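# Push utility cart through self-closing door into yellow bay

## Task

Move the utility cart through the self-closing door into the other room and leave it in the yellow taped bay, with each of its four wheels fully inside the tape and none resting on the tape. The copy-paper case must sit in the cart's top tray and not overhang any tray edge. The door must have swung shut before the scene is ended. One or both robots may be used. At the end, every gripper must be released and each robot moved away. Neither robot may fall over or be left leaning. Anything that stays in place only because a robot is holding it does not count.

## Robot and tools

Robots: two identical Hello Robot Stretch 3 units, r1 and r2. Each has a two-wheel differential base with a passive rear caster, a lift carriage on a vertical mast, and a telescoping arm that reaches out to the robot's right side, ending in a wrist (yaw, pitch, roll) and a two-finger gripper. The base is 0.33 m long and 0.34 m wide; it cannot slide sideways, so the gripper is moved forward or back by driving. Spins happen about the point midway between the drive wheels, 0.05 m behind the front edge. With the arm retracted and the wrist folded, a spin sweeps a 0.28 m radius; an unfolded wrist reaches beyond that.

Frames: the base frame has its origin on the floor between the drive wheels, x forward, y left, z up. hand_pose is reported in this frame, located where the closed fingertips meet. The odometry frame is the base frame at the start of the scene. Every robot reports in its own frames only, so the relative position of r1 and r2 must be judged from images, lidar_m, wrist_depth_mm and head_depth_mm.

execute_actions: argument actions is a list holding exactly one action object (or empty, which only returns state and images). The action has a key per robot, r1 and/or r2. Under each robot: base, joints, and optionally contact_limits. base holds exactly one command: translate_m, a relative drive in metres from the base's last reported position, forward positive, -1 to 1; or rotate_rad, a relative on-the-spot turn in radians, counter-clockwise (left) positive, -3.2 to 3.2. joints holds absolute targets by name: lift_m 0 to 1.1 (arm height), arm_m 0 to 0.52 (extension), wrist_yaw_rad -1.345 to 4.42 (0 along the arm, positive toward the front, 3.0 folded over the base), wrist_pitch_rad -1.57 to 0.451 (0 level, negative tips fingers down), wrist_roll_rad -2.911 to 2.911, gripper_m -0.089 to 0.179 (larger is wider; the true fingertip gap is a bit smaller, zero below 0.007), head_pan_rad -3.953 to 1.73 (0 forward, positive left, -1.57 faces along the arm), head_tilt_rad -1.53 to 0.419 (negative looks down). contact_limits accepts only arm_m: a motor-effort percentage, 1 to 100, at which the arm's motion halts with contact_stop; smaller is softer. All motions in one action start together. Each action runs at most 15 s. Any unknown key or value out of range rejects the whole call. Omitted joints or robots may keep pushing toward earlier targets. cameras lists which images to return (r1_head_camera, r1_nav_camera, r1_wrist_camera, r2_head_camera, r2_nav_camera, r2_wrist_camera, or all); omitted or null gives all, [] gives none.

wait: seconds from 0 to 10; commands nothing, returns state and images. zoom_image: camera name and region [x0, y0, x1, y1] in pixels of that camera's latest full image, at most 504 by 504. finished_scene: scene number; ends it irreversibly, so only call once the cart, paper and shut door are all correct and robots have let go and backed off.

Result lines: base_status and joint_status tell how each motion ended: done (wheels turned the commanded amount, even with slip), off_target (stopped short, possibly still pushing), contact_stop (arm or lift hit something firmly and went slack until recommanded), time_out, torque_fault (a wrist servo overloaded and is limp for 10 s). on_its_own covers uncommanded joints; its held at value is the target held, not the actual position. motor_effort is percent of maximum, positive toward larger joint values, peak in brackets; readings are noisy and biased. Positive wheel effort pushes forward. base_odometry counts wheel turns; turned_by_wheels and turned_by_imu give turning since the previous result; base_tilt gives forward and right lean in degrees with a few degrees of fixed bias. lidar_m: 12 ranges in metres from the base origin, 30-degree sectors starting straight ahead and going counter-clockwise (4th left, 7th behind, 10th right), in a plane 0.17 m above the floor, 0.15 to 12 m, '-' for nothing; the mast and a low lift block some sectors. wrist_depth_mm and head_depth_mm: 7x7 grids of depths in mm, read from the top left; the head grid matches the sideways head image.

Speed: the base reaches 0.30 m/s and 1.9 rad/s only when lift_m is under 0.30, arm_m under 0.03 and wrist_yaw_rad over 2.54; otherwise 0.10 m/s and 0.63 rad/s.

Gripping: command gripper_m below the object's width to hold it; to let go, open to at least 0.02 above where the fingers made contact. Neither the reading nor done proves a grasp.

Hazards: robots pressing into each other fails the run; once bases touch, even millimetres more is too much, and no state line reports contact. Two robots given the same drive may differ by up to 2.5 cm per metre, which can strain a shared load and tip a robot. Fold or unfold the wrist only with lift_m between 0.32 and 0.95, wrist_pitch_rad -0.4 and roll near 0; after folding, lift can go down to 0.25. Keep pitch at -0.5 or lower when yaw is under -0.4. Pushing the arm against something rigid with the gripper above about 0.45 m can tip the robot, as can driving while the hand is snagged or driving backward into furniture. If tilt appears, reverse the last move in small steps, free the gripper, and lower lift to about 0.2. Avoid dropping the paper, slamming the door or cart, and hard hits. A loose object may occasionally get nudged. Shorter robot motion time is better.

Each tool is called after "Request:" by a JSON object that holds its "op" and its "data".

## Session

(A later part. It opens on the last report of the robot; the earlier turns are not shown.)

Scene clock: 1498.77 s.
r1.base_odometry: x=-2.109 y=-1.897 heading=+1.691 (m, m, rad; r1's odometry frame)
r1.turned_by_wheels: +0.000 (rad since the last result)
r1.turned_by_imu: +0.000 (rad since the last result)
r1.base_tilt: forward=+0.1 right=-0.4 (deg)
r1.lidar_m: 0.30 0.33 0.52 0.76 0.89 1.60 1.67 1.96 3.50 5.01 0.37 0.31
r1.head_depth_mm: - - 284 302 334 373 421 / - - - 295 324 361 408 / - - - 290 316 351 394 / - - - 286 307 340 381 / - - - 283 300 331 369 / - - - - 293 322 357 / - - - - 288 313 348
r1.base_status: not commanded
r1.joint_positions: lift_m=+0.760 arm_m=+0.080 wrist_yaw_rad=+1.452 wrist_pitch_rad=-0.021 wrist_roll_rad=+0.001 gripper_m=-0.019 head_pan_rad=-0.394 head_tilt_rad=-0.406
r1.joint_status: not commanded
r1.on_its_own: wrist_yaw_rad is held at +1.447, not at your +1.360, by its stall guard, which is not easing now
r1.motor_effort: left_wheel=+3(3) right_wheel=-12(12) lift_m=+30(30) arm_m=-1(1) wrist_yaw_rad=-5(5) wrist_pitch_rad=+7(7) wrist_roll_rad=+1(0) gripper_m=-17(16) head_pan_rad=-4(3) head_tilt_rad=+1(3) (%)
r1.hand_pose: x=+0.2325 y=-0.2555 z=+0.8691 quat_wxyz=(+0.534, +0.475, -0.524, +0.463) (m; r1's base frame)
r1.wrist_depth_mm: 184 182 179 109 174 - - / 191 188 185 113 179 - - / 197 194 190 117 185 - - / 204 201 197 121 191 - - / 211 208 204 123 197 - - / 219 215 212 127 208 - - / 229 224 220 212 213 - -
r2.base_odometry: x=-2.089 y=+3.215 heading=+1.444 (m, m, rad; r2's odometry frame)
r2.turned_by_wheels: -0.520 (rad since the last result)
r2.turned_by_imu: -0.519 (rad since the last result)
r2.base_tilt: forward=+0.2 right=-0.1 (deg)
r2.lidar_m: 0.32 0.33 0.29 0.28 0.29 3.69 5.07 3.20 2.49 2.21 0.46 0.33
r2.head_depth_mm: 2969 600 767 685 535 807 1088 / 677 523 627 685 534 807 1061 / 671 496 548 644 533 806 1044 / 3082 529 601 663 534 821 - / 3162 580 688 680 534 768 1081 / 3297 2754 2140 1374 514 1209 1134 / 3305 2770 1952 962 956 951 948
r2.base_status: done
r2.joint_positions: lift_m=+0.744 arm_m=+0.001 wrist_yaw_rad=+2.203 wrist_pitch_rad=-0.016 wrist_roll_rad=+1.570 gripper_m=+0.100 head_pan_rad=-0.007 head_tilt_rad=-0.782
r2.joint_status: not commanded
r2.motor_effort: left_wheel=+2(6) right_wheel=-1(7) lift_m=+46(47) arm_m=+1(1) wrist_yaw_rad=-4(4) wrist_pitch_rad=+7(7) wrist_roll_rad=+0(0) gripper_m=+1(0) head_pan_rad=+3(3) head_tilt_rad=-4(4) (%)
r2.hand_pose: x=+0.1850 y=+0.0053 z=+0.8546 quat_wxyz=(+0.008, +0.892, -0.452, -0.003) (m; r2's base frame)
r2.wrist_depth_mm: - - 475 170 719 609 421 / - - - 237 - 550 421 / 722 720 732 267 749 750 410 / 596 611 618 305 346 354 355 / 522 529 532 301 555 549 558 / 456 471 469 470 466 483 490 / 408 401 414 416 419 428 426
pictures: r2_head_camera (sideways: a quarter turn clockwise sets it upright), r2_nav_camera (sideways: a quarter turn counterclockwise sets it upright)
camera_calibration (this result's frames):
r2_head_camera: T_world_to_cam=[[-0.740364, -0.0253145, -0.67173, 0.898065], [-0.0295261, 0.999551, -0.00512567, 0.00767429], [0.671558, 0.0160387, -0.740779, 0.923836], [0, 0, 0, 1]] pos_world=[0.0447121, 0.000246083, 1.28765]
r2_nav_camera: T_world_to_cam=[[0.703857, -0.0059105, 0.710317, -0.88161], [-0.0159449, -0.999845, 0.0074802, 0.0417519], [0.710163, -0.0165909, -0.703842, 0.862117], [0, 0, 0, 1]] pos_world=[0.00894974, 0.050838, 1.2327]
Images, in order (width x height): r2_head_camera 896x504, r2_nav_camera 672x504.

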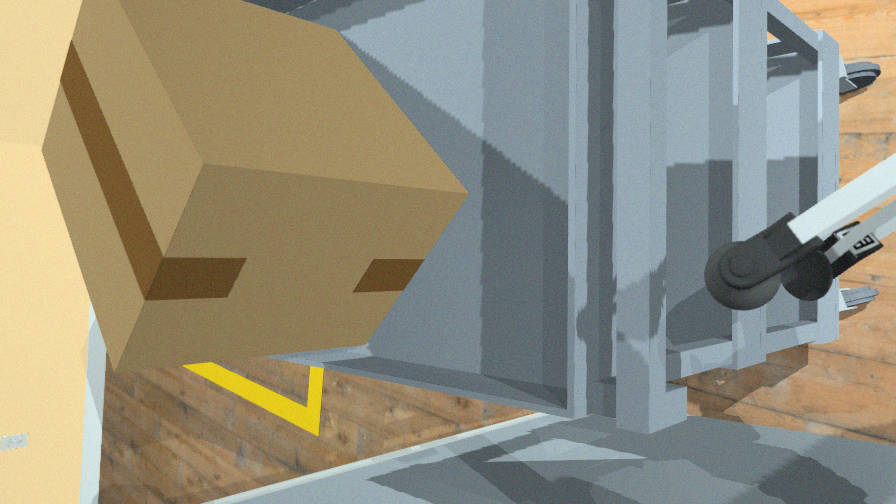

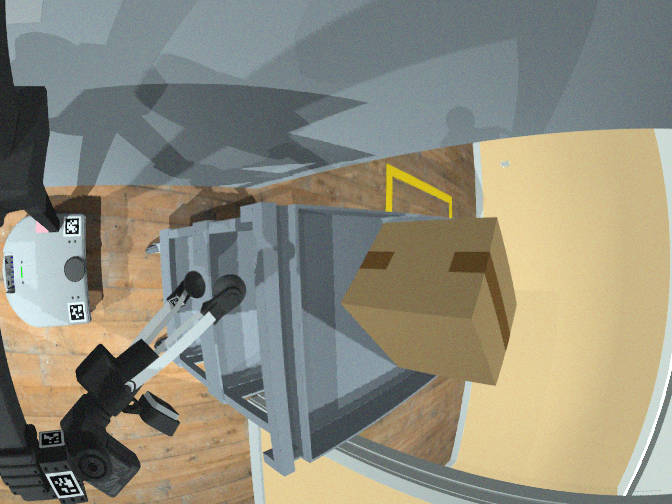

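Request:
{"op": "execute_actions", "data": {"actions": [{"r2":{"base":{"translate_m":-0.15}}}], "cameras": []}}

Request:
{"op": "execute_actions", "data": {"actions": [{"r2":{"base":{"rotate_rad":-0.55}}}], "cameras": []}}

Request:
{"op": "execute_actions", "data": {"actions": [{"r2":{"base":{"translate_m":0.17}}}], "cameras": []}}

Request:
{"op": "execute_actions", "data": {"actions": [{"r2":{"base":{"rotate_rad":0.58}}}], "cameras": ["r2_head_camera"]}}

Scene clock: 1502.63 s.
r1.base_odometry: x=-2.109 y=-1.897 heading=+1.691 (m, m, rad; r1's odometry frame)
r1.turned_by_wheels: +0.000 (rad since the last result)
r1.turned_by_imu: +0.000 (rad since the last result)
r1.base_tilt: forward=+0.2 right=-0.4 (deg)
r1.lidar_m: 0.30 0.33 0.52 0.76 0.89 1.60 1.67 1.96 3.50 5.00 0.38 0.30
r1.head_depth_mm: - - 284 302 334 373 422 / - - - 295 324 361 407 / - - - 290 315 350 393 / - - - 286 307 340 381 / - - - 283 300 331 368 / - - - - 293 322 358 / - - - - 289 313 347
r1.base_status: not commanded
r1.joint_positions: lift_m=+0.760 arm_m=+0.080 wrist_yaw_rad=+1.452 wrist_pitch_rad=-0.021 wrist_roll_rad=+0.001 gripper_m=-0.019 head_pan_rad=-0.394 head_tilt_rad=-0.406
r1.joint_status: not commanded
r1.on_its_own: wrist_yaw_rad is held at +1.447, not at your +1.360, by its stall guard, which is not easing now
r1.motor_effort: left_wheel=+4(4) right_wheel=-12(12) lift_m=+30(30) arm_m=-1(1) wrist_yaw_rad=-5(5) wrist_pitch_rad=+7(7) wrist_roll_rad=+1(0) gripper_m=-16(17) head_pan_rad=-5(5) head_tilt_rad=+3(2) (%)
r1.hand_pose: x=+0.2325 y=-0.2555 z=+0.8691 quat_wxyz=(+0.534, +0.475, -0.524, +0.463) (m; r1's base frame)
r1.wrist_depth_mm: 184 182 179 109 174 328 - / 190 187 185 113 179 316 - / 197 194 191 117 185 337 - / 204 201 197 121 191 - - / 211 207 205 123 197 - - / 219 216 212 127 208 - - / 229 225 219 212 213 - -
r2.base_odometry: x=-2.108 y=+3.066 heading=+1.444 (m, m, rad; r2's odometry frame)
r2.turned_by_wheels: +0.000 (rad since the last result)
r2.turned_by_imu: +0.000 (rad since the last result)
r2.base_tilt: forward=+0.2 right=-0.1 (deg)
r2.lidar_m: 0.47 0.41 0.29 0.28 2.49 3.69 4.90 3.19 2.48 2.44 1.20 0.49
r2.head_depth_mm: 724 860 841 615 932 1246 1140 / 676 710 811 612 947 1166 1139 / 670 632 742 613 943 1186 1157 / 669 673 765 613 947 1181 - / 3197 755 806 614 856 1215 1137 / 3345 2733 2143 1206 1396 1264 1136 / 3354 2456 951 946 940 939 931
r2.base_status: done
r2.joint_positions: lift_m=+0.744 arm_m=+0.001 wrist_yaw_rad=+2.203 wrist_pitch_rad=-0.016 wrist_roll_rad=+1.570 gripper_m=+0.100 head_pan_rad=-0.007 head_tilt_rad=-0.782
r2.joint_status: not commanded
r2.motor_effort: left_wheel=+2(4) right_wheel=-1(7) lift_m=+46(46) arm_m=+1(1) wrist_yaw_rad=-4(5) wrist_pitch_rad=+7(7) wrist_roll_rad=+0(0) gripper_m=+0(1) head_pan_rad=+3(3) head_tilt_rad=-4(4) (%)
r2.hand_pose: x=+0.1850 y=+0.0053 z=+0.8546 quat_wxyz=(+0.008, +0.892, -0.452, -0.003) (m; r2's base frame)
r2.wrist_depth_mm: - - - 361 - 606 394 / 888 884 948 410 - 539 447 / 702 711 734 452 737 743 754 / 597 601 618 625 632 640 648 / 509 517 533 530 551 543 552 / 454 466 460 462 455 474 483 / 403 395 409 408 417 420 423
pictures: none
No camera images: the call's "cameras" was empty. Leave "cameras" out to get every camera's image.

Scene clock: 1504.47 s.
r1.base_odometry: x=-2.109 y=-1.897 heading=+1.691 (m, m, rad; r1's odometry frame)
r1.turned_by_wheels: +0.000 (rad since the last result)
r1.turned_by_imu: +0.000 (rad since the last result)
r1.base_tilt: forward=+0.1 right=-0.4 (deg)
r1.lidar_m: 0.30 0.33 0.51 0.76 0.89 1.60 1.67 1.96 3.49 4.99 0.38 0.31
r1.head_depth_mm: - - 284 302 334 373 421 / - - - 295 324 361 408 / - - - 290 316 350 394 / - - - 286 308 340 381 / - - - 283 300 331 369 / - - - - 293 322 358 / - - - - 289 313 348
r1.base_status: not commanded
r1.joint_positions: lift_m=+0.760 arm_m=+0.080 wrist_yaw_rad=+1.452 wrist_pitch_rad=-0.021 wrist_roll_rad=+0.001 gripper_m=-0.019 head_pan_rad=-0.394 head_tilt_rad=-0.406
r1.joint_status: not commanded
r1.on_its_own: wrist_yaw_rad is held at +1.447, not at your +1.360, by its stall guard, which is not easing now
r1.motor_effort: left_wheel=+3(3) right_wheel=-12(12) lift_m=+30(30) arm_m=-1(1) wrist_yaw_rad=-5(4) wrist_pitch_rad=+7(7) wrist_roll_rad=+1(0) gripper_m=-16(16) head_pan_rad=-4(4) head_tilt_rad=+3(2) (%)
r1.hand_pose: x=+0.2325 y=-0.2555 z=+0.8691 quat_wxyz=(+0.534, +0.475, -0.524, +0.463) (m; r1's base frame)
r1.wrist_depth_mm: 185 183 179 109 174 - - / 190 189 185 113 179 264 - / 197 194 191 116 185 290 - / 204 201 197 120 191 - - / 211 208 204 123 197 - - / 219 215 212 127 208 - - / 229 224 220 211 212 - -
r2.base_odometry: x=-2.108 y=+3.066 heading=+0.894 (m, m, rad; r2's odometry frame)
r2.turned_by_wheels: -0.550 (rad since the last result)
r2.turned_by_imu: -0.549 (rad since the last result)
r2.base_tilt: forward=+0.1 right=-0.1 (deg)
r2.lidar_m: 0.50 0.47 0.42 0.29 0.28 2.47 3.58 4.92 3.27 2.50 2.44 1.24
r2.head_depth_mm: 1025 1199 1440 1691 1492 1294 1140 / 973 1128 1345 1644 1492 1293 1139 / 943 1076 1253 1531 1489 1292 1156 / 3564 2678 1243 796 990 1239 - / 3493 2768 806 650 967 1185 1138 / 3334 999 829 613 944 1114 1117 / 744 752 779 609 926 1075 1075
r2.base_status: done
r2.joint_positions: lift_m=+0.744 arm_m=+0.001 wrist_yaw_rad=+2.203 wrist_pitch_rad=-0.016 wrist_roll_rad=+1.570 gripper_m=+0.100 head_pan_rad=-0.007 head_tilt_rad=-0.782
r2.joint_status: not commanded
r2.motor_effort: left_wheel=+2(8) right_wheel=-1(5) lift_m=+46(46) arm_m=+1(0) wrist_yaw_rad=-3(3) wrist_pitch_rad=+7(7) wrist_roll_rad=+0(0) gripper_m=-1(1) head_pan_rad=+4(3) head_tilt_rad=-3(4) (%)
r2.hand_pose: x=+0.1850 y=+0.0053 z=+0.8546 quat_wxyz=(+0.008, +0.892, -0.452, -0.003) (m; r2's base frame)
r2.wrist_depth_mm: - - - 443 - 567 638 / - - 779 455 - 603 725 / - - 687 468 - 611 759 / - - 696 489 - 509 749 / - - - 498 - 528 804 / 900 972 901 513 811 793 799 / 725 667 685 689 681 688 676
pictures: none
No camera images: the call's "cameras" was empty. Leave "cameras" out to get every camera's image.

Scene clock: 1507.73 s.
r1.base_odometry: x=-2.109 y=-1.897 heading=+1.691 (m, m, rad; r1's odometry frame)
r1.turned_by_wheels: +0.000 (rad since the last result)
r1.turned_by_imu: +0.000 (rad since the last result)
r1.base_tilt: forward=+0.1 right=-0.4 (deg)
r1.lidar_m: 0.30 0.33 0.52 0.76 0.89 1.60 1.67 1.96 3.49 4.99 0.38 0.30
r1.head_depth_mm: - - 284 302 334 372 421 / - - - 295 324 361 408 / - - - 290 316 350 394 / - - - 286 308 340 381 / - - - 283 300 331 369 / - - - - 293 322 358 / - - - - 288 313 347
r1.base_status: not commanded
r1.joint_positions: lift_m=+0.760 arm_m=+0.080 wrist_yaw_rad=+1.452 wrist_pitch_rad=-0.021 wrist_roll_rad=+0.001 gripper_m=-0.019 head_pan_rad=-0.394 head_tilt_rad=-0.406
r1.joint_status: not commanded
r1.on_its_own: wrist_yaw_rad is held at +1.447, not at your +1.360, by its stall guard, which is not easing now
r1.motor_effort: left_wheel=+3(3) right_wheel=-12(12) lift_m=+30(30) arm_m=-1(1) wrist_yaw_rad=-5(4) wrist_pitch_rad=+7(7) wrist_roll_rad=+0(0) gripper_m=-16(16) head_pan_rad=-4(4) head_tilt_rad=+3(4) (%)
r1.hand_pose: x=+0.2325 y=-0.2555 z=+0.8691 quat_wxyz=(+0.534, +0.475, -0.524, +0.463) (m; r1's base frame)
r1.wrist_depth_mm: 184 182 180 109 174 - - / 191 187 184 113 179 - - / 196 194 191 117 185 - - / 204 201 198 121 191 - - / 211 208 204 123 197 - - / 219 216 212 127 209 - - / 228 223 220 212 213 - -
r2.base_odometry: x=-2.002 y=+3.199 heading=+0.894 (m, m, rad; r2's odometry frame)
r2.turned_by_wheels: +0.000 (rad since the last result)
r2.turned_by_imu: +0.001 (rad since the last result)
r2.base_tilt: forward=+0.1 right=-0.1 (deg)
r2.lidar_m: 0.35 0.33 0.34 0.39 0.37 0.38 3.69 5.06 3.18 2.41 2.37 1.03
r2.head_depth_mm: 848 991 1199 1495 1499 1297 1143 / 799 934 1113 1376 1497 1287 1135 / 798 901 1046 1257 1425 1289 1156 / 3469 2755 2073 647 566 860 - / 3383 2769 2147 661 528 835 1081 / 3251 2761 804 677 519 801 1000 / 3064 705 727 676 571 502 759
r2.base_status: done
r2.joint_positions: lift_m=+0.744 arm_m=+0.001 wrist_yaw_rad=+2.203 wrist_pitch_rad=-0.016 wrist_roll_rad=+1.570 gripper_m=+0.100 head_pan_rad=-0.007 head_tilt_rad=-0.782
r2.joint_status: not commanded
r2.motor_effort: left_wheel=+2(7) right_wheel=-1(3) lift_m=+46(47) arm_m=+0(0) wrist_yaw_rad=-3(4) wrist_pitch_rad=+7(7) wrist_roll_rad=+0(0) gripper_m=+0(0) head_pan_rad=+3(3) head_tilt_rad=-4(4) (%)
r2.hand_pose: x=+0.1850 y=+0.0053 z=+0.8546 quat_wxyz=(+0.008, +0.892, -0.452, -0.003) (m; r2's base frame)
r2.wrist_depth_mm: - - - 249 318 326 330 / - - - 312 911 573 419 / - - 636 319 933 609 349 / - - 568 335 960 618 360 / - - 533 345 - 627 373 / - - - 356 - 577 388 / 845 800 835 371 832 568 400
pictures: none
No camera images: the call's "cameras" was empty. Leave "cameras" out to get every camera's image.

Scene clock: 1509.60 s.
r1.base_odometry: x=-2.109 y=-1.897 heading=+1.691 (m, m, rad; r1's odometry frame)
r1.turned_by_wheels: +0.000 (rad since the last result)
r1.turned_by_imu: +0.000 (rad since the last result)
r1.base_tilt: forward=+0.2 right=-0.4 (deg)
r1.lidar_m: 0.30 0.33 0.52 0.76 0.89 1.60 1.67 1.96 3.50 5.02 0.38 0.30
r1.head_depth_mm: - - 284 302 334 372 421 / - - - 295 324 361 408 / - - - 290 316 350 394 / - - - 286 308 340 381 / - - - 283 300 330 368 / - - - - 293 322 358 / - - - - 288 313 347
r1.base_status: not commanded
r1.joint_positions: lift_m=+0.760 arm_m=+0.080 wrist_yaw_rad=+1.452 wrist_pitch_rad=-0.021 wrist_roll_rad=+0.001 gripper_m=-0.019 head_pan_rad=-0.394 head_tilt_rad=-0.406
r1.joint_status: not commanded
r1.on_its_own: wrist_yaw_rad is held at +1.447, not at your +1.360, by its stall guard, which is not easing now
r1.motor_effort: left_wheel=+3(3) right_wheel=-12(12) lift_m=+30(30) arm_m=-1(2) wrist_yaw_rad=-5(5) wrist_pitch_rad=+7(7) wrist_roll_rad=+0(0) gripper_m=-17(18) head_pan_rad=-4(4) head_tilt_rad=+3(2) (%)
r1.hand_pose: x=+0.2325 y=-0.2555 z=+0.8691 quat_wxyz=(+0.534, +0.475, -0.524, +0.463) (m; r1's base frame)
r1.wrist_depth_mm: 185 181 179 109 174 - - / 190 188 185 113 179 - - / 197 195 191 117 185 - - / 203 201 197 120 191 - - / 212 208 204 123 197 - - / 219 216 212 127 208 - - / 228 225 219 212 213 - -
r2.base_odometry: x=-2.002 y=+3.199 heading=+1.474 (m, m, rad; r2's odometry frame)
r2.turned_by_wheels: +0.580 (rad since the last result)
r2.turned_by_imu: +0.580 (rad since the last result)
r2.base_tilt: forward=+0.2 right=-0.1 (deg)
r2.lidar_m: 0.33 0.34 0.39 0.37 0.39 4.00 5.07 3.00 2.39 2.04 0.98 0.34
r2.head_depth_mm: 3046 2587 788 678 536 729 1142 / 2964 611 750 685 539 808 1063 / 671 543 638 681 523 805 1039 / 669 500 560 646 525 817 - / 3133 521 603 663 528 818 1055 / 3220 583 715 678 513 762 1100 / 3318 2735 2137 644 515 1117 1114
r2.base_status: done
r2.joint_positions: lift_m=+0.744 arm_m=+0.001 wrist_yaw_rad=+2.203 wrist_pitch_rad=-0.016 wrist_roll_rad=+1.570 gripper_m=+0.100 head_pan_rad=-0.007 head_tilt_rad=-0.782
r2.joint_status: not commanded
r2.motor_effort: left_wheel=-1(6) right_wheel=+2(6) lift_m=+46(46) arm_m=+0(0) wrist_yaw_rad=-4(4) wrist_pitch_rad=+7(7) wrist_roll_rad=+0(0) gripper_m=+0(0) head_pan_rad=+4(2) head_tilt_rad=-4(4) (%)
r2.hand_pose: x=+0.1850 y=+0.0053 z=+0.8546 quat_wxyz=(+0.008, +0.892, -0.452, -0.003) (m; r2's base frame)
r2.wrist_depth_mm: - 380 390 218 795 602 423 / - - 563 243 - 604 422 / 825 845 853 275 853 568 421 / 707 719 726 327 742 516 378 / 608 621 630 373 408 614 623 / 544 552 552 541 555 579 579 / 484 480 493 497 502 506 512
pictures: r2_head_camera (sideways: a quarter turn clockwise sets it upright)
camera_calibration (this result's frames):
r2_head_camera: T_world_to_cam=[[-0.740364, -0.0253146, -0.67173, 0.898065], [-0.0295262, 0.999551, -0.00512567, 0.00767429], [0.671558, 0.0160388, -0.740779, 0.923836], [0, 0, 0, 1]] pos_world=[0.0447121, 0.000246089, 1.28765]
Images, in order (width x height): r2_head_camera 896x504.

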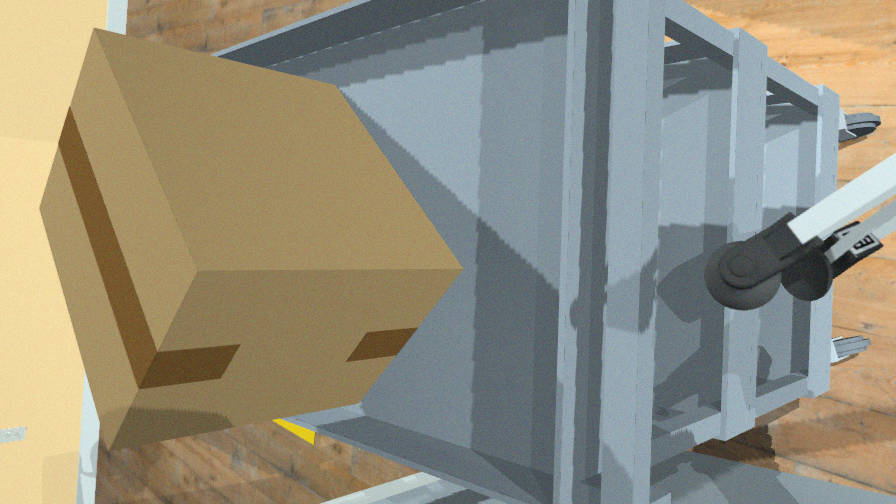

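Request:
{"op": "execute_actions", "data": {"actions": [{"r2":{"base":{"translate_m":0.115}}}], "cameras": ["r2_wrist_camera"]}}

Scene clock: 1512.43 s.
r1.base_odometry: x=-2.109 y=-1.897 heading=+1.691 (m, m, rad; r1's odometry frame)
r1.turned_by_wheels: +0.000 (rad since the last result)
r1.turned_by_imu: +0.000 (rad since the last result)
r1.base_tilt: forward=+0.1 right=-0.4 (deg)
r1.lidar_m: 0.30 0.33 0.52 0.76 0.89 1.60 1.67 1.95 3.50 5.00 0.37 0.31
r1.head_depth_mm: - - 284 302 334 372 421 / - - - 294 324 361 408 / - - - 290 316 350 394 / - - - 286 307 340 381 / - - - 283 300 331 369 / - - - - 293 321 358 / - - - - 288 314 348
r1.base_status: not commanded
r1.joint_positions: lift_m=+0.760 arm_m=+0.080 wrist_yaw_rad=+1.452 wrist_pitch_rad=-0.021 wrist_roll_rad=+0.001 gripper_m=-0.019 head_pan_rad=-0.394 head_tilt_rad=-0.406
r1.joint_status: not commanded
r1.on_its_own: wrist_yaw_rad is held at +1.447, not at your +1.360, by its stall guard, which is not easing now
r1.motor_effort: left_wheel=+3(3) right_wheel=-12(12) lift_m=+30(30) arm_m=-1(1) wrist_yaw_rad=-5(5) wrist_pitch_rad=+7(7) wrist_roll_rad=+1(0) gripper_m=-16(17) head_pan_rad=-4(3) head_tilt_rad=+3(2) (%)
r1.hand_pose: x=+0.2325 y=-0.2555 z=+0.8691 quat_wxyz=(+0.534, +0.475, -0.524, +0.463) (m; r1's base frame)
r1.wrist_depth_mm: 185 182 179 109 174 - - / 191 188 185 113 179 - - / 198 194 191 117 186 - - / 204 202 198 120 191 - - / 210 208 204 123 197 - - / 220 216 213 127 208 - - / 228 224 220 211 213 - -
r2.base_odometry: x=-1.991 y=+3.313 heading=+1.474 (m, m, rad; r2's odometry frame)
r2.turned_by_wheels: +0.000 (rad since the last result)
r2.turned_by_imu: +0.001 (rad since the last result)
r2.base_tilt: forward=+0.2 right=+0.0 (deg)
r2.lidar_m: 0.21 0.22 0.39 0.37 0.39 3.97 5.19 3.03 2.41 1.72 0.30 0.22
r2.head_depth_mm: 3006 547 735 685 577 500 478 / 3036 498 563 665 577 499 651 / 2965 475 481 598 576 498 390 / 3039 473 421 508 572 507 520 / 3138 471 444 546 574 497 652 / 3244 481 523 643 574 496 396 / 3266 2462 2067 645 559 496 396
r2.base_status: done
r2.joint_positions: lift_m=+0.744 arm_m=+0.001 wrist_yaw_rad=+2.203 wrist_pitch_rad=-0.016 wrist_roll_rad=+1.570 gripper_m=+0.100 head_pan_rad=-0.007 head_tilt_rad=-0.782
r2.joint_status: not commanded
r2.motor_effort: left_wheel=-1(5) right_wheel=+2(5) lift_m=+47(46) arm_m=+0(1) wrist_yaw_rad=-3(4) wrist_pitch_rad=+7(7) wrist_roll_rad=+0(0) gripper_m=+1(1) head_pan_rad=+3(2) head_tilt_rad=-4(4) (%)
r2.hand_pose: x=+0.1850 y=+0.0053 z=+0.8546 quat_wxyz=(+0.008, +0.892, -0.452, -0.003) (m; r2's base frame)
r2.wrist_depth_mm: 297 299 57 55 116 120 420 / - 309 64 62 130 511 421 / - 868 437 71 148 543 421 / 705 713 693 82 173 719 426 / 611 611 611 101 204 634 406 / 539 559 539 126 260 558 342 / 482 479 492 178 496 496 501
pictures: r2_wrist_camera
camera_calibration (this result's frames):
r2_wrist_camera: T_world_to_cam=[[-0.0469492, -0.0496054, -0.997665, 0.851369], [-0.710427, 0.703769, -0.00156041, 0.166465], [0.702203, 0.708695, -0.0682824, 0.0916994], [0, 0, 0, 1]] pos_world=[0.0938409, -0.139907, 0.855902]
Images, in order (width x height): r2_wrist_camera 644x364.

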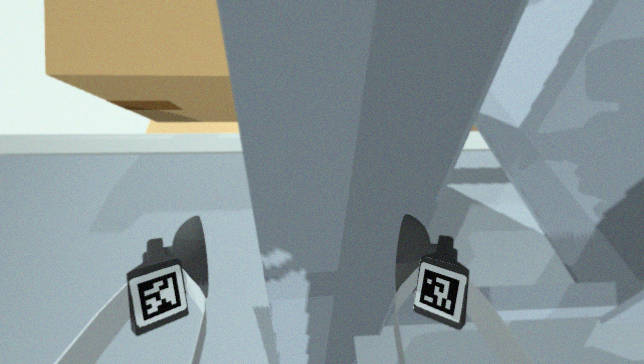

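Request:
{"op": "execute_actions", "data": {"actions": [{"r2":{"joints":{"gripper_m":-0.03}}}], "cameras": []}}

Request:
{"op": "execute_actions", "data": {"actions": [{"r2":{"base":{"translate_m":0.1},"joints":{"wrist_yaw_rad":2.19}}}], "cameras": ["r2_head_camera","r2_nav_camera"]}}

Scene clock: 1514.37 s.
r1.base_odometry: x=-2.109 y=-1.897 heading=+1.691 (m, m, rad; r1's odometry frame)
r1.turned_by_wheels: +0.000 (rad since the last result)
r1.turned_by_imu: +0.000 (rad since the last result)
r1.base_tilt: forward=+0.1 right=-0.4 (deg)
r1.lidar_m: 0.30 0.33 0.51 0.76 0.89 1.60 1.67 1.96 3.49 5.01 0.37 0.30
r1.head_depth_mm: - - 284 302 334 373 421 / - - - 294 325 361 407 / - - - 290 316 351 394 / - - - 286 308 340 380 / - - - 283 300 331 369 / - - - - 293 321 358 / - - - - 289 313 347
r1.base_status: not commanded
r1.joint_positions: lift_m=+0.760 arm_m=+0.080 wrist_yaw_rad=+1.452 wrist_pitch_rad=-0.021 wrist_roll_rad=+0.001 gripper_m=-0.019 head_pan_rad=-0.394 head_tilt_rad=-0.406
r1.joint_status: not commanded
r1.on_its_own: wrist_yaw_rad is held at +1.447, not at your +1.360, by its stall guard, which is not easing now
r1.motor_effort: left_wheel=+3(3) right_wheel=-12(12) lift_m=+30(30) arm_m=-1(1) wrist_yaw_rad=-4(4) wrist_pitch_rad=+7(7) wrist_roll_rad=+1(1) gripper_m=-17(17) head_pan_rad=-4(4) head_tilt_rad=+2(2) (%)
r1.hand_pose: x=+0.2325 y=-0.2555 z=+0.8691 quat_wxyz=(+0.534, +0.475, -0.524, +0.463) (m; r1's base frame)
r1.wrist_depth_mm: 184 182 179 109 173 - - / 191 188 185 113 179 - - / 197 195 190 117 185 - - / 204 201 198 121 191 - - / 211 208 204 123 197 - - / 219 216 212 127 208 - - / 228 224 220 211 213 - -
r2.base_odometry: x=-1.991 y=+3.313 heading=+1.474 (m, m, rad; r2's odometry frame)
r2.turned_by_wheels: +0.000 (rad since the last result)
r2.turned_by_imu: +0.000 (rad since the last result)
r2.base_tilt: forward=+0.1 right=-0.1 (deg)
r2.lidar_m: 0.21 0.22 0.39 0.37 0.39 3.95 5.17 3.02 2.41 1.73 0.30 0.22
r2.head_depth_mm: 3026 548 734 684 577 500 480 / 2997 497 564 666 577 499 652 / 3002 476 483 600 576 498 521 / 3018 474 422 509 573 502 702 / 3123 471 445 547 575 498 652 / 3233 482 525 642 573 496 396 / 3284 2439 2070 643 560 496 667
r2.base_status: not commanded
r2.joint_positions: lift_m=+0.744 arm_m=+0.001 wrist_yaw_rad=+2.209 wrist_pitch_rad=-0.016 wrist_roll_rad=+1.570 gripper_m=-0.028 head_pan_rad=-0.007 head_tilt_rad=-0.782
r2.joint_status: all done
r2.motor_effort: left_wheel=+0(1) right_wheel=+5(5) lift_m=+46(46) arm_m=+1(0) wrist_yaw_rad=-11(10) wrist_pitch_rad=+7(7) wrist_roll_rad=+0(0) gripper_m=-35(99) head_pan_rad=+2(3) head_tilt_rad=-4(4) (%)
r2.hand_pose: x=+0.1841 y=+0.0066 z=+0.8546 quat_wxyz=(+0.008, +0.893, -0.450, -0.003) (m; r2's base frame)
r2.wrist_depth_mm: 295 299 58 56 116 121 421 / - 319 303 63 131 535 420 / - 852 461 72 150 549 424 / 700 711 690 84 175 705 427 / 610 614 621 100 218 636 407 / 541 536 - 123 331 336 342 / 484 480 486 185 487 505 511
pictures: none
No camera images: the call's "cameras" was empty. Leave "cameras" out to get every camera's image.

Scene clock: 1516.63 s.
r1.base_odometry: x=-2.109 y=-1.897 heading=+1.691 (m, m, rad; r1's odometry frame)
r1.turned_by_wheels: +0.000 (rad since the last result)
r1.turned_by_imu: +0.000 (rad since the last result)
r1.base_tilt: forward=+0.1 right=-0.4 (deg)
r1.lidar_m: 0.30 0.33 0.51 0.76 0.89 1.60 1.67 1.95 3.50 4.99 0.38 0.31
r1.head_depth_mm: - - 284 302 334 373 421 / - - - 294 325 362 407 / - - - 290 316 351 393 / - - - 286 308 340 381 / - - - 283 300 331 369 / - - - - 293 322 358 / - - - - 289 313 347
r1.base_status: not commanded
r1.joint_positions: lift_m=+0.760 arm_m=+0.080 wrist_yaw_rad=+1.452 wrist_pitch_rad=-0.021 wrist_roll_rad=+0.001 gripper_m=-0.019 head_pan_rad=-0.394 head_tilt_rad=-0.406
r1.joint_status: not commanded
r1.on_its_own: wrist_yaw_rad is held at +1.447, not at your +1.360, by its stall guard, which is not easing now
r1.motor_effort: left_wheel=+3(3) right_wheel=-12(12) lift_m=+30(30) arm_m=-1(1) wrist_yaw_rad=-4(5) wrist_pitch_rad=+7(7) wrist_roll_rad=+0(0) gripper_m=-17(17) head_pan_rad=-5(5) head_tilt_rad=+3(2) (%)
r1.hand_pose: x=+0.2325 y=-0.2555 z=+0.8691 quat_wxyz=(+0.534, +0.475, -0.524, +0.463) (m; r1's base frame)
r1.wrist_depth_mm: 184 182 179 109 174 - - / 191 188 186 113 180 - - / 197 194 191 117 185 - - / 204 201 198 121 191 - - / 212 208 204 123 197 - - / 219 216 212 127 209 - - / 227 225 219 212 212 - -
r2.base_odometry: x=-1.981 y=+3.413 heading=+1.474 (m, m, rad; r2's odometry frame)
r2.turned_by_wheels: +0.000 (rad since the last result)
r2.turned_by_imu: -0.002 (rad since the last result)
r2.base_tilt: forward=+0.2 right=-0.1 (deg)
r2.lidar_m: 0.20 0.21 0.27 0.37 0.39 0.53 5.24 3.05 2.42 1.48 0.31 0.22
r2.head_depth_mm: 2938 2787 2163 646 577 499 668 / 2956 543 670 684 577 499 656 / 2952 495 538 647 576 499 649 / 2924 473 456 550 574 497 390 / 2983 473 407 492 562 496 422 / 3121 470 444 562 573 496 457 / 3203 469 517 633 572 495 447
r2.base_status: done
r2.joint_positions: lift_m=+0.744 arm_m=+0.001 wrist_yaw_rad=+2.261 wrist_pitch_rad=-0.016 wrist_roll_rad=+1.570 gripper_m=-0.018 head_pan_rad=-0.007 head_tilt_rad=-0.782
r2.joint_status: wrist_yaw_rad off_target (ended at +2.261, target +2.190)
r2.on_its_own: wrist_yaw_rad is held at +2.252, not at your +2.190, by its stall guard, which is not easing now; gripper_m is held at -0.019, not at your -0.030, by its stall guard, which is still easing
r2.motor_effort: left_wheel=+1(10) right_wheel=+2(14) lift_m=+46(46) arm_m=+0(0) wrist_yaw_rad=-11(59) wrist_pitch_rad=+7(7) wrist_roll_rad=+0(0) gripper_m=-29(36) head_pan_rad=+3(3) head_tilt_rad=-4(4) (%)
r2.hand_pose: x=+0.1759 y=+0.0171 z=+0.8548 quat_wxyz=(+0.008, +0.905, -0.426, -0.003) (m; r2's base frame)
r2.wrist_depth_mm: - 310 62 60 120 126 422 / - 304 309 67 133 540 423 / - 770 460 76 151 567 422 / 655 670 658 89 176 668 426 / 576 587 590 103 215 616 405 / 513 527 520 124 552 550 374 / 467 475 473 175 465 484 479
pictures: r2_head_camera (sideways: a quarter turn clockwise sets it upright), r2_nav_camera (sideways: a quarter turn counterclockwise sets it upright)
camera_calibration (this result's frames):
r2_head_camera: T_world_to_cam=[[-0.740364, -0.0253143, -0.67173, 0.898065], [-0.0295258, 0.999551, -0.00512568, 0.0076743], [0.671558, 0.0160385, -0.740779, 0.923836], [0, 0, 0, 1]] pos_world=[0.0447121, 0.000246071, 1.28765]
r2_nav_camera: T_world_to_cam=[[0.703857, -0.00591071, 0.710317, -0.88161], [-0.0159452, -0.999845, 0.00748019, 0.0417519], [0.710163, -0.0165911, -0.703842, 0.862117], [0, 0, 0, 1]] pos_world=[0.00894977, 0.050838, 1.2327]
Images, in order (width x height): r2_head_camera 896x504, r2_nav_camera 672x504.

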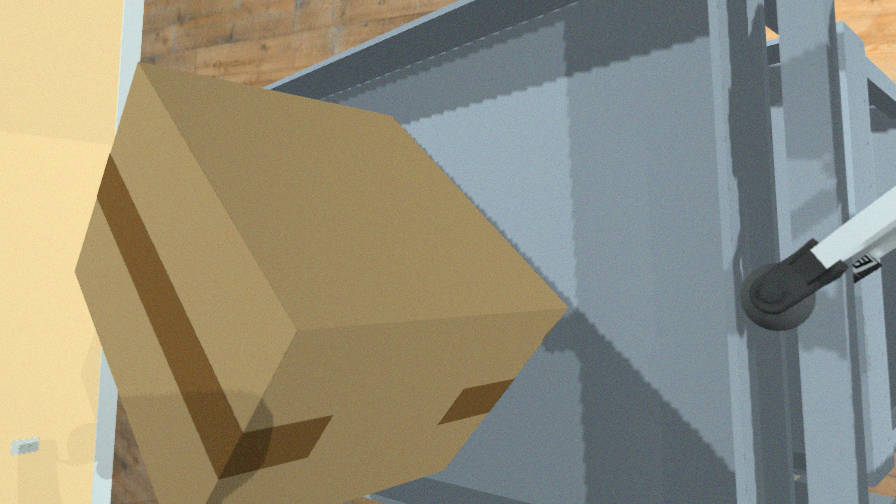

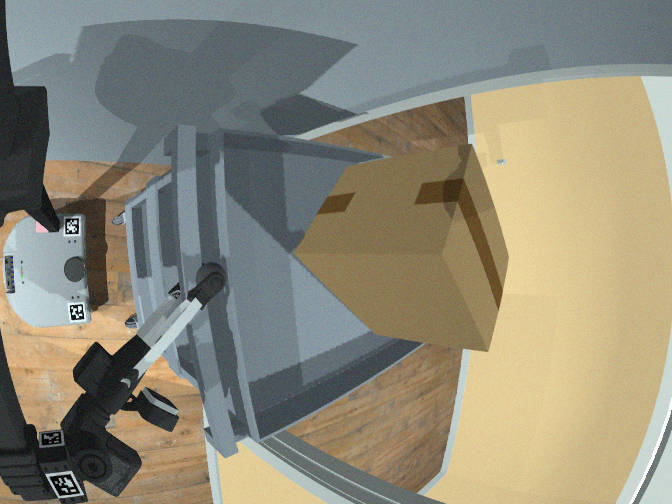

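Request:
{"op": "execute_actions", "data": {"actions": [{"r2":{"base":{"translate_m":0.12},"joints":{"wrist_yaw_rad":2.2}}}], "cameras": ["r2_head_camera","r2_nav_camera"]}}

Scene clock: 1519.07 s.
r1.base_odometry: x=-2.109 y=-1.897 heading=+1.691 (m, m, rad; r1's odometry frame)
r1.turned_by_wheels: +0.000 (rad since the last result)
r1.turned_by_imu: +0.000 (rad since the last result)
r1.base_tilt: forward=+0.1 right=-0.4 (deg)
r1.lidar_m: 0.30 0.33 0.52 0.76 0.89 1.60 1.67 1.96 3.49 5.01 0.37 0.30
r1.head_depth_mm: - - 284 302 333 373 422 / - - - 295 324 361 407 / - - - 290 316 350 393 / - - - 286 307 340 381 / - - - 283 300 331 368 / - - - - 293 322 358 / - - - - 288 313 347
r1.base_status: not commanded
r1.joint_positions: lift_m=+0.760 arm_m=+0.080 wrist_yaw_rad=+1.452 wrist_pitch_rad=-0.021 wrist_roll_rad=+0.001 gripper_m=-0.019 head_pan_rad=-0.394 head_tilt_rad=-0.406
r1.joint_status: not commanded
r1.on_its_own: wrist_yaw_rad is held at +1.447, not at your +1.360, by its stall guard, which is not easing now
r1.motor_effort: left_wheel=+3(4) right_wheel=-12(12) lift_m=+30(30) arm_m=-1(1) wrist_yaw_rad=-4(5) wrist_pitch_rad=+7(7) wrist_roll_rad=+1(1) gripper_m=-18(17) head_pan_rad=-4(4) head_tilt_rad=+3(3) (%)
r1.hand_pose: x=+0.2325 y=-0.2555 z=+0.8691 quat_wxyz=(+0.534, +0.475, -0.524, +0.463) (m; r1's base frame)
r1.wrist_depth_mm: 185 182 180 109 173 - - / 190 188 185 113 179 - - / 197 194 192 117 185 - - / 204 201 197 121 192 - - / 212 208 205 123 197 - - / 219 216 212 127 209 - - / 227 224 220 211 212 - -
r2.base_odometry: x=-1.969 y=+3.532 heading=+1.474 (m, m, rad; r2's odometry frame)
r2.turned_by_wheels: +0.000 (rad since the last result)
r2.turned_by_imu: -0.011 (rad since the last result)
r2.base_tilt: forward=+0.2 right=-0.1 (deg)
r2.lidar_m: 0.20 0.20 0.24 0.38 0.39 0.52 5.39 3.10 2.44 1.20 0.69 0.22
r2.head_depth_mm: 2853 2805 2162 1776 553 484 1089 / 2856 2780 2143 665 577 508 687 / 2903 545 663 682 576 498 660 / 2872 493 527 631 575 498 390 / 2910 472 436 508 561 496 382 / 2912 470 400 479 561 497 377 / 3050 468 427 545 572 496 396
r2.base_status: done
r2.joint_positions: lift_m=+0.744 arm_m=+0.001 wrist_yaw_rad=+2.271 wrist_pitch_rad=-0.016 wrist_roll_rad=+1.570 gripper_m=-0.008 head_pan_rad=-0.007 head_tilt_rad=-0.782
r2.joint_status: wrist_yaw_rad off_target (ended at +2.271, target +2.200)
r2.on_its_own: wrist_yaw_rad is held at +2.259, not at your +2.200, by its stall guard, which is not easing now; gripper_m is held at -0.009, not at your -0.030, by its stall guard, which is not easing now; wrist_yaw_rad is at rest, and its effort (-13) is outside its rest range (-12 to +12)
r2.motor_effort: left_wheel=+2(14) right_wheel=+3(14) lift_m=+46(46) arm_m=+1(1) wrist_yaw_rad=-13(68) wrist_pitch_rad=+7(7) wrist_roll_rad=+0(0) gripper_m=-24(26) head_pan_rad=+3(4) head_tilt_rad=-5(4) (%)
r2.hand_pose: x=+0.1743 y=+0.0190 z=+0.8548 quat_wxyz=(+0.008, +0.907, -0.422, -0.003) (m; r2's base frame)
r2.wrist_depth_mm: - 335 335 71 129 507 427 / - 327 326 78 141 569 420 / - 370 340 87 156 616 423 / 707 721 701 98 176 552 423 / 580 586 599 109 202 597 428 / 524 528 518 124 536 554 389 / 470 471 472 156 298 318 322
pictures: r2_head_camera (sideways: a quarter turn clockwise sets it upright), r2_nav_camera (sideways: a quarter turn counterclockwise sets it upright)
camera_calibration (this result's frames):
r2_head_camera: T_world_to_cam=[[-0.740377, -0.025314, -0.671715, 0.898046], [-0.0295257, 0.999551, -0.00512496, 0.00767337], [0.671543, 0.0160385, -0.740792, 0.923853], [0, 0, 0, 1]] pos_world=[0.0447118, 0.000246067, 1.28765]
r2_nav_camera: T_world_to_cam=[[0.703871, -0.00591092, 0.710304, -0.881592], [-0.0159452, -0.999845, 0.00748037, 0.0417517], [0.710149, -0.0165911, -0.703856, 0.862135], [0, 0, 0, 1]] pos_world=[0.00894841, 0.050838, 1.2327]
Images, in order (width x height): r2_head_camera 896x504, r2_nav_camera 672x504.

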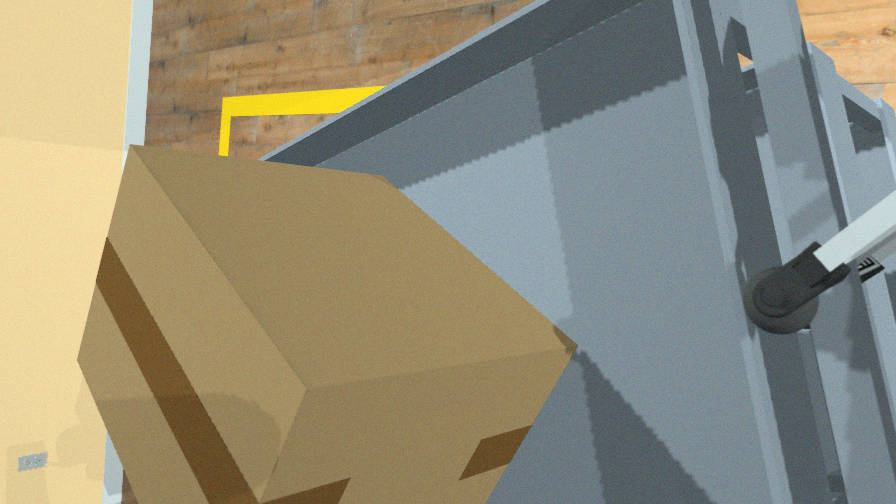

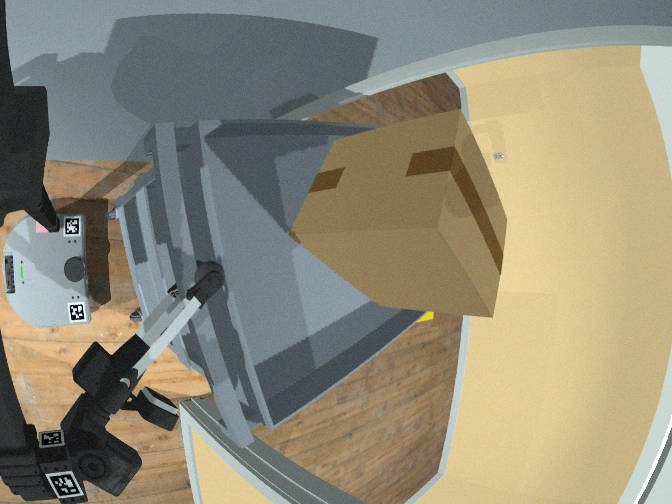

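Request:
{"op": "execute_actions", "data": {"actions": [{"r2":{"base":{"rotate_rad":0.15},"joints":{"wrist_yaw_rad":2.19,"gripper_m":-0.035}}}], "cameras": ["r2_head_camera","r2_nav_camera"]}}

Scene clock: 1520.87 s.
r1.base_odometry: x=-2.109 y=-1.897 heading=+1.691 (m, m, rad; r1's odometry frame)
r1.turned_by_wheels: +0.000 (rad since the last result)
r1.turned_by_imu: +0.000 (rad since the last result)
r1.base_tilt: forward=+0.1 right=-0.4 (deg)
r1.lidar_m: 0.30 0.33 0.51 0.76 0.89 1.60 1.67 1.96 3.46 4.99 0.38 0.31
r1.head_depth_mm: - - 284 302 334 372 421 / - - - 295 325 361 407 / - - - 290 316 350 393 / - - - 286 307 340 381 / - - - 283 300 331 369 / - - - - 293 322 358 / - - - - 289 313 347
r1.base_status: not commanded
r1.joint_positions: lift_m=+0.760 arm_m=+0.080 wrist_yaw_rad=+1.452 wrist_pitch_rad=-0.021 wrist_roll_rad=+0.001 gripper_m=-0.019 head_pan_rad=-0.394 head_tilt_rad=-0.406
r1.joint_status: not commanded
r1.on_its_own: wrist_yaw_rad is held at +1.447, not at your +1.360, by its stall guard, which is not easing now
r1.motor_effort: left_wheel=+3(3) right_wheel=-12(12) lift_m=+30(30) arm_m=-1(1) wrist_yaw_rad=-5(5) wrist_pitch_rad=+7(7) wrist_roll_rad=+1(0) gripper_m=-17(17) head_pan_rad=-4(4) head_tilt_rad=+3(2) (%)
r1.hand_pose: x=+0.2325 y=-0.2555 z=+0.8691 quat_wxyz=(+0.534, +0.475, -0.524, +0.463) (m; r1's base frame)
r1.wrist_depth_mm: 184 182 179 109 174 - - / 190 187 185 113 179 - - / 197 194 190 117 185 - - / 205 201 198 120 191 - - / 211 209 205 123 198 - - / 219 216 213 127 208 - - / 228 225 219 212 214 - -
r2.base_odometry: x=-1.969 y=+3.532 heading=+1.623 (m, m, rad; r2's odometry frame)
r2.turned_by_wheels: +0.150 (rad since the last result)
r2.turned_by_imu: +0.146 (rad since the last result)
r2.base_tilt: forward=+0.2 right=-0.1 (deg)
r2.lidar_m: 0.21 0.22 0.38 0.38 0.41 0.62 4.88 2.79 2.41 0.89 0.32 0.23
r2.head_depth_mm: 2792 2692 2108 652 578 510 663 / 2868 528 638 684 577 490 684 / 2894 487 524 634 574 497 398 / 2867 474 446 538 574 507 650 / 3030 471 420 515 571 498 651 / 3167 470 480 606 573 496 669 / 3292 490 561 632 571 496 475
r2.base_status: done
r2.joint_positions: lift_m=+0.744 arm_m=+0.001 wrist_yaw_rad=+2.186 wrist_pitch_rad=-0.016 wrist_roll_rad=+1.570 gripper_m=-0.032 head_pan_rad=-0.007 head_tilt_rad=-0.782
r2.joint_status: all done
r2.motor_effort: left_wheel=-1(4) right_wheel=+8(17) lift_m=+46(47) arm_m=+0(1) wrist_yaw_rad=+5(48) wrist_pitch_rad=+7(7) wrist_roll_rad=+0(0) gripper_m=-3(99) head_pan_rad=+3(2) head_tilt_rad=-3(4) (%)
r2.hand_pose: x=+0.1876 y=+0.0018 z=+0.8548 quat_wxyz=(+0.008, +0.888, -0.460, -0.003) (m; r2's base frame)
r2.wrist_depth_mm: - 320 325 66 125 510 423 / - 314 317 73 138 544 422 / - 421 379 82 154 592 426 / 654 676 678 94 176 548 428 / 550 565 571 107 207 578 419 / 503 508 505 124 527 533 383 / 460 462 468 163 311 323 327
pictures: r2_head_camera (sideways: a quarter turn clockwise sets it upright), r2_nav_camera (sideways: a quarter turn counterclockwise sets it upright)
camera_calibration (this result's frames):
r2_head_camera: T_world_to_cam=[[-0.740377, -0.0253145, -0.671715, 0.898046], [-0.0295264, 0.999551, -0.00512496, 0.00767337], [0.671543, 0.0160389, -0.740792, 0.923853], [0, 0, 0, 1]] pos_world=[0.0447118, 0.000246093, 1.28765]
r2_nav_camera: T_world_to_cam=[[0.703871, -0.00591045, 0.710304, -0.881592], [-0.0159445, -0.999845, 0.00748037, 0.0417517], [0.710149, -0.0165907, -0.703856, 0.862135], [0, 0, 0, 1]] pos_world=[0.00894838, 0.050838, 1.2327]
Images, in order (width x height): r2_head_camera 896x504, r2_nav_camera 672x504.

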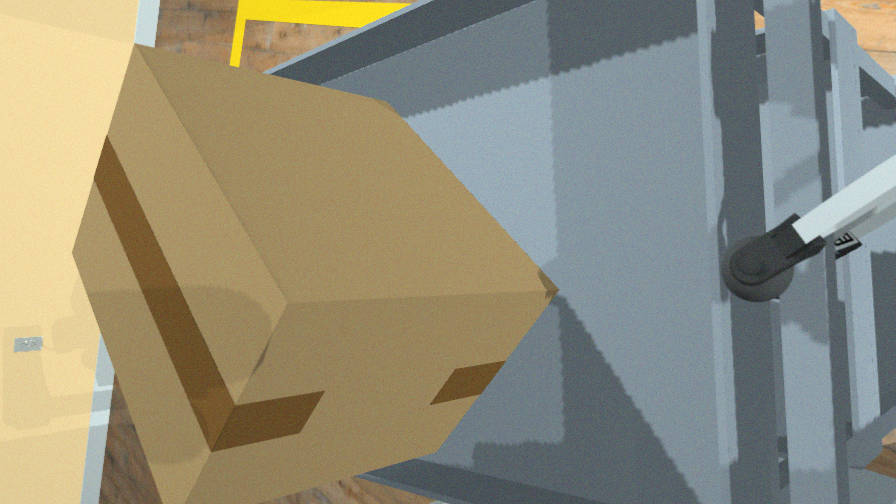

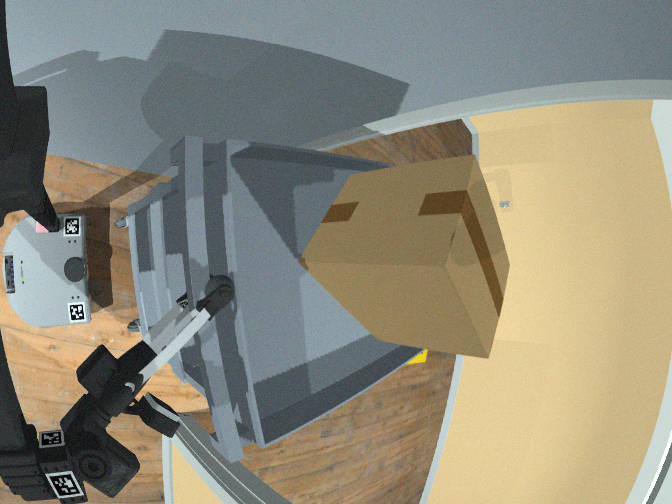

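Request:
{"op": "execute_actions", "data": {"actions": [{"r2":{"base":{"translate_m":0.1},"joints":{"wrist_yaw_rad":2.2}}}], "cameras": ["r2_head_camera","r2_nav_camera"]}}

Scene clock: 1523.27 s.
r1.base_odometry: x=-2.109 y=-1.897 heading=+1.691 (m, m, rad; r1's odometry frame)
r1.turned_by_wheels: +0.000 (rad since the last result)
r1.turned_by_imu: +0.000 (rad since the last result)
r1.base_tilt: forward=+0.1 right=-0.3 (deg)
r1.lidar_m: 0.30 0.33 0.52 0.76 0.89 1.60 1.67 1.96 3.48 4.99 0.38 0.31
r1.head_depth_mm: - - 284 302 334 373 421 / - - - 295 325 361 407 / - - - 290 315 350 394 / - - - 286 308 340 381 / - - - 283 300 331 369 / - - - - 293 322 358 / - - - - 288 313 347
r1.base_status: not commanded
r1.joint_positions: lift_m=+0.760 arm_m=+0.080 wrist_yaw_rad=+1.452 wrist_pitch_rad=-0.021 wrist_roll_rad=+0.001 gripper_m=-0.019 head_pan_rad=-0.394 head_tilt_rad=-0.406
r1.joint_status: not commanded
r1.on_its_own: wrist_yaw_rad is held at +1.447, not at your +1.360, by its stall guard, which is not easing now
r1.motor_effort: left_wheel=+4(3) right_wheel=-12(12) lift_m=+30(30) arm_m=-1(1) wrist_yaw_rad=-5(4) wrist_pitch_rad=+7(7) wrist_roll_rad=+1(0) gripper_m=-17(16) head_pan_rad=-4(4) head_tilt_rad=+3(3) (%)
r1.hand_pose: x=+0.2325 y=-0.2555 z=+0.8691 quat_wxyz=(+0.534, +0.475, -0.524, +0.463) (m; r1's base frame)
r1.wrist_depth_mm: 185 182 180 109 174 - - / 190 188 185 113 179 - - / 197 194 191 117 185 - - / 204 201 198 120 191 - - / 211 210 205 123 197 - - / 219 216 211 127 208 - - / 228 225 220 211 212 - -
r2.base_odometry: x=-1.975 y=+3.632 heading=+1.623 (m, m, rad; r2's odometry frame)
r2.turned_by_wheels: +0.000 (rad since the last result)
r2.turned_by_imu: +0.001 (rad since the last result)
r2.base_tilt: forward=+0.2 right=-0.1 (deg)
r2.lidar_m: 0.21 0.21 0.26 0.36 0.39 0.60 4.93 2.82 2.44 0.66 0.34 0.22
r2.head_depth_mm: 2725 2799 2160 648 569 509 684 / 2797 590 750 683 577 508 664 / 2821 508 578 664 576 498 525 / 2855 473 477 576 575 498 678 / 2908 472 411 490 562 497 458 / 3094 469 427 535 573 495 446 / 3224 468 487 627 572 495 427
r2.base_status: done
r2.joint_positions: lift_m=+0.744 arm_m=+0.001 wrist_yaw_rad=+2.241 wrist_pitch_rad=-0.015 wrist_roll_rad=+1.570 gripper_m=-0.019 head_pan_rad=-0.007 head_tilt_rad=-0.782
r2.joint_status: wrist_yaw_rad off_target (ended at +2.241, target +2.200)
r2.on_its_own: wrist_yaw_rad is held at +2.247, not at your +2.200, by its stall guard, which is not easing now; gripper_m is held at -0.020, not at your -0.035, by its stall guard, which is still easing
r2.motor_effort: left_wheel=-1(10) right_wheel=+0(19) lift_m=+46(46) arm_m=+0(1) wrist_yaw_rad=+7(40) wrist_pitch_rad=+7(7) wrist_roll_rad=+0(0) gripper_m=-29(35) head_pan_rad=+2(3) head_tilt_rad=-4(3) (%)
r2.hand_pose: x=+0.1791 y=+0.0131 z=+0.8549 quat_wxyz=(+0.007, +0.900, -0.435, -0.003) (m; r2's base frame)
r2.wrist_depth_mm: - 324 325 67 125 507 424 / - 316 319 74 138 545 426 / - 411 378 83 154 593 420 / 616 623 617 95 175 553 425 / 514 525 534 107 207 543 415 / 470 480 478 124 495 500 382 / 438 434 440 163 312 323 326
pictures: r2_head_camera (sideways: a quarter turn clockwise sets it upright), r2_nav_camera (sideways: a quarter turn counterclockwise sets it upright)
camera_calibration (this result's frames):
r2_head_camera: T_world_to_cam=[[-0.740377, -0.0253144, -0.671715, 0.898046], [-0.0295263, 0.999551, -0.00512496, 0.00767337], [0.671543, 0.0160388, -0.740792, 0.923853], [0, 0, 0, 1]] pos_world=[0.0447118, 0.000246087, 1.28765]
r2_nav_camera: T_world_to_cam=[[0.703871, -0.00591055, 0.710304, -0.881592], [-0.0159446, -0.999845, 0.00748037, 0.0417517], [0.710149, -0.0165908, -0.703856, 0.862135], [0, 0, 0, 1]] pos_world=[0.00894839, 0.050838, 1.2327]
Images, in order (width x height): r2_head_camera 896x504, r2_nav_camera 672x504.

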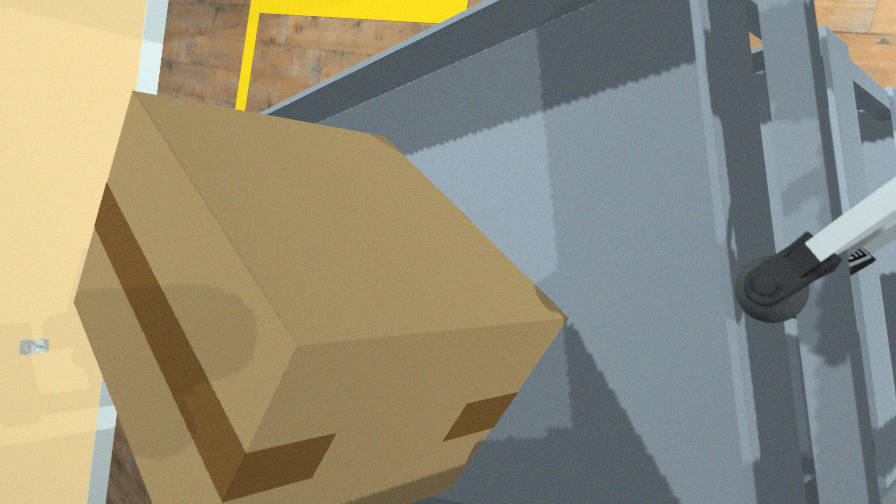

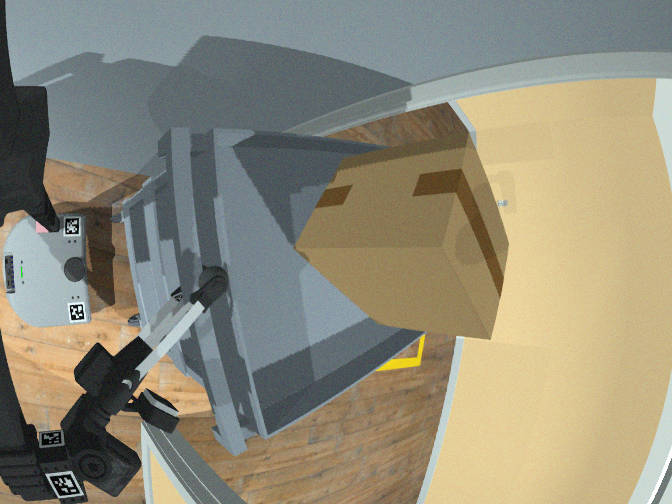

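Request:
{"op": "execute_actions", "data": {"actions": [{"r2":{"joints":{"head_pan_rad":0.5,"head_tilt_rad":-0.95}}}], "cameras": ["r2_head_camera"]}}

Scene clock: 1524.33 s.
r1.base_odometry: x=-2.109 y=-1.897 heading=+1.691 (m, m, rad; r1's odometry frame)
r1.turned_by_wheels: +0.000 (rad since the last result)
r1.turned_by_imu: +0.000 (rad since the last result)
r1.base_tilt: forward=+0.1 right=-0.4 (deg)
r1.lidar_m: 0.30 0.33 0.51 0.76 0.89 1.60 1.67 1.96 3.48 5.00 0.37 0.30
r1.head_depth_mm: - - 285 302 334 373 421 / - - - 295 325 361 407 / - - - 290 316 351 393 / - - - 286 308 340 381 / - - - 283 300 331 369 / - - - - 293 322 358 / - - - - 288 313 348
r1.base_status: not commanded
r1.joint_positions: lift_m=+0.760 arm_m=+0.080 wrist_yaw_rad=+1.452 wrist_pitch_rad=-0.021 wrist_roll_rad=+0.001 gripper_m=-0.019 head_pan_rad=-0.394 head_tilt_rad=-0.406
r1.joint_status: not commanded
r1.on_its_own: wrist_yaw_rad is held at +1.447, not at your +1.360, by its stall guard, which is not easing now
r1.motor_effort: left_wheel=+3(3) right_wheel=-12(12) lift_m=+30(30) arm_m=-1(2) wrist_yaw_rad=-5(5) wrist_pitch_rad=+7(7) wrist_roll_rad=+1(0) gripper_m=-17(18) head_pan_rad=-5(4) head_tilt_rad=+2(1) (%)
r1.hand_pose: x=+0.2325 y=-0.2555 z=+0.8691 quat_wxyz=(+0.534, +0.475, -0.524, +0.463) (m; r1's base frame)
r1.wrist_depth_mm: 185 181 180 109 174 - - / 190 187 184 113 179 - - / 197 194 191 117 184 - - / 205 200 197 121 191 - - / 212 208 204 123 198 - - / 218 215 213 127 209 - - / 227 224 220 211 212 - -
r2.base_odometry: x=-1.975 y=+3.632 heading=+1.623 (m, m, rad; r2's odometry frame)
r2.turned_by_wheels: +0.000 (rad since the last result)
r2.turned_by_imu: +0.000 (rad since the last result)
r2.base_tilt: forward=+0.2 right=-0.1 (deg)
r2.lidar_m: 0.20 0.21 0.26 0.36 0.39 0.60 4.91 2.82 2.43 0.66 0.34 0.22
r2.head_depth_mm: 427 377 430 561 523 442 841 / 427 431 486 560 523 424 - / 470 523 606 591 521 471 1074 / 2490 2038 653 591 521 705 1086 / 529 598 672 569 509 931 1113 / 431 489 566 662 472 1072 1102 / 389 435 496 573 675 843 1058
r2.base_status: not commanded
r2.joint_positions: lift_m=+0.744 arm_m=+0.001 wrist_yaw_rad=+2.241 wrist_pitch_rad=-0.015 wrist_roll_rad=+1.570 gripper_m=-0.015 head_pan_rad=+0.493 head_tilt_rad=-0.938
r2.joint_status: all done
r2.on_its_own: wrist_yaw_rad is held at +2.247, not at your +2.200, by its stall guard, which is not easing now; gripper_m is held at -0.017, not at your -0.035, by its stall guard, which is still easing
r2.motor_effort: left_wheel=-1(1) right_wheel=+0(0) lift_m=+46(46) arm_m=+0(0) wrist_yaw_rad=+7(6) wrist_pitch_rad=+7(7) wrist_roll_rad=+0(0) gripper_m=-28(30) head_pan_rad=+4(30) head_tilt_rad=-6(17) (%)
r2.hand_pose: x=+0.1791 y=+0.0131 z=+0.8549 quat_wxyz=(+0.007, +0.900, -0.435, -0.003) (m; r2's base frame)
r2.wrist_depth_mm: - 322 322 67 125 513 423 / - 317 320 74 138 543 423 / - 410 377 83 154 592 426 / 621 625 616 95 175 557 424 / 522 522 534 106 207 541 417 / 468 477 478 124 492 507 381 / 437 433 442 162 313 321 325
pictures: r2_head_camera (sideways: a quarter turn clockwise sets it upright)
camera_calibration (this result's frames):
r2_head_camera: T_world_to_cam=[[-0.721905, -0.422102, -0.548346, 0.737196], [-0.505092, 0.863065, 0.000596664, 0.00312495], [0.473006, 0.277396, -0.836252, 1.04918], [0, 0, 0, 1]] pos_world=[0.0374944, 0.0174361, 1.28162]
Images, in order (width x height): r2_head_camera 896x504.

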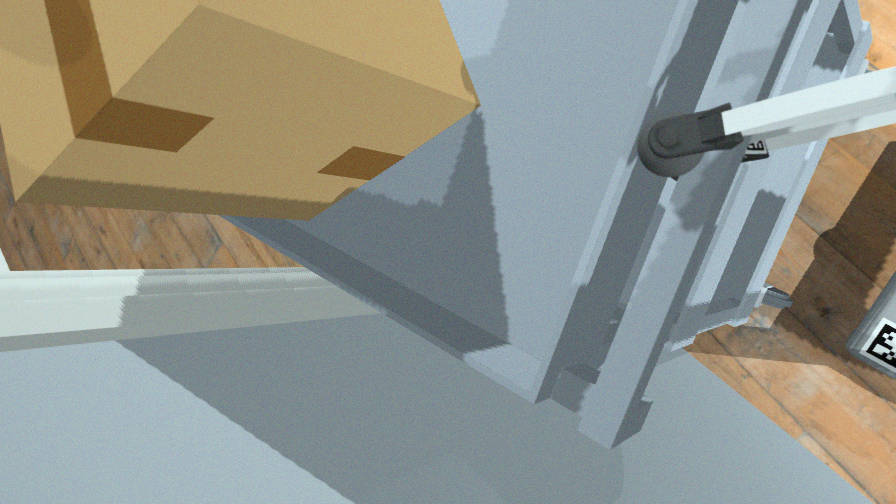

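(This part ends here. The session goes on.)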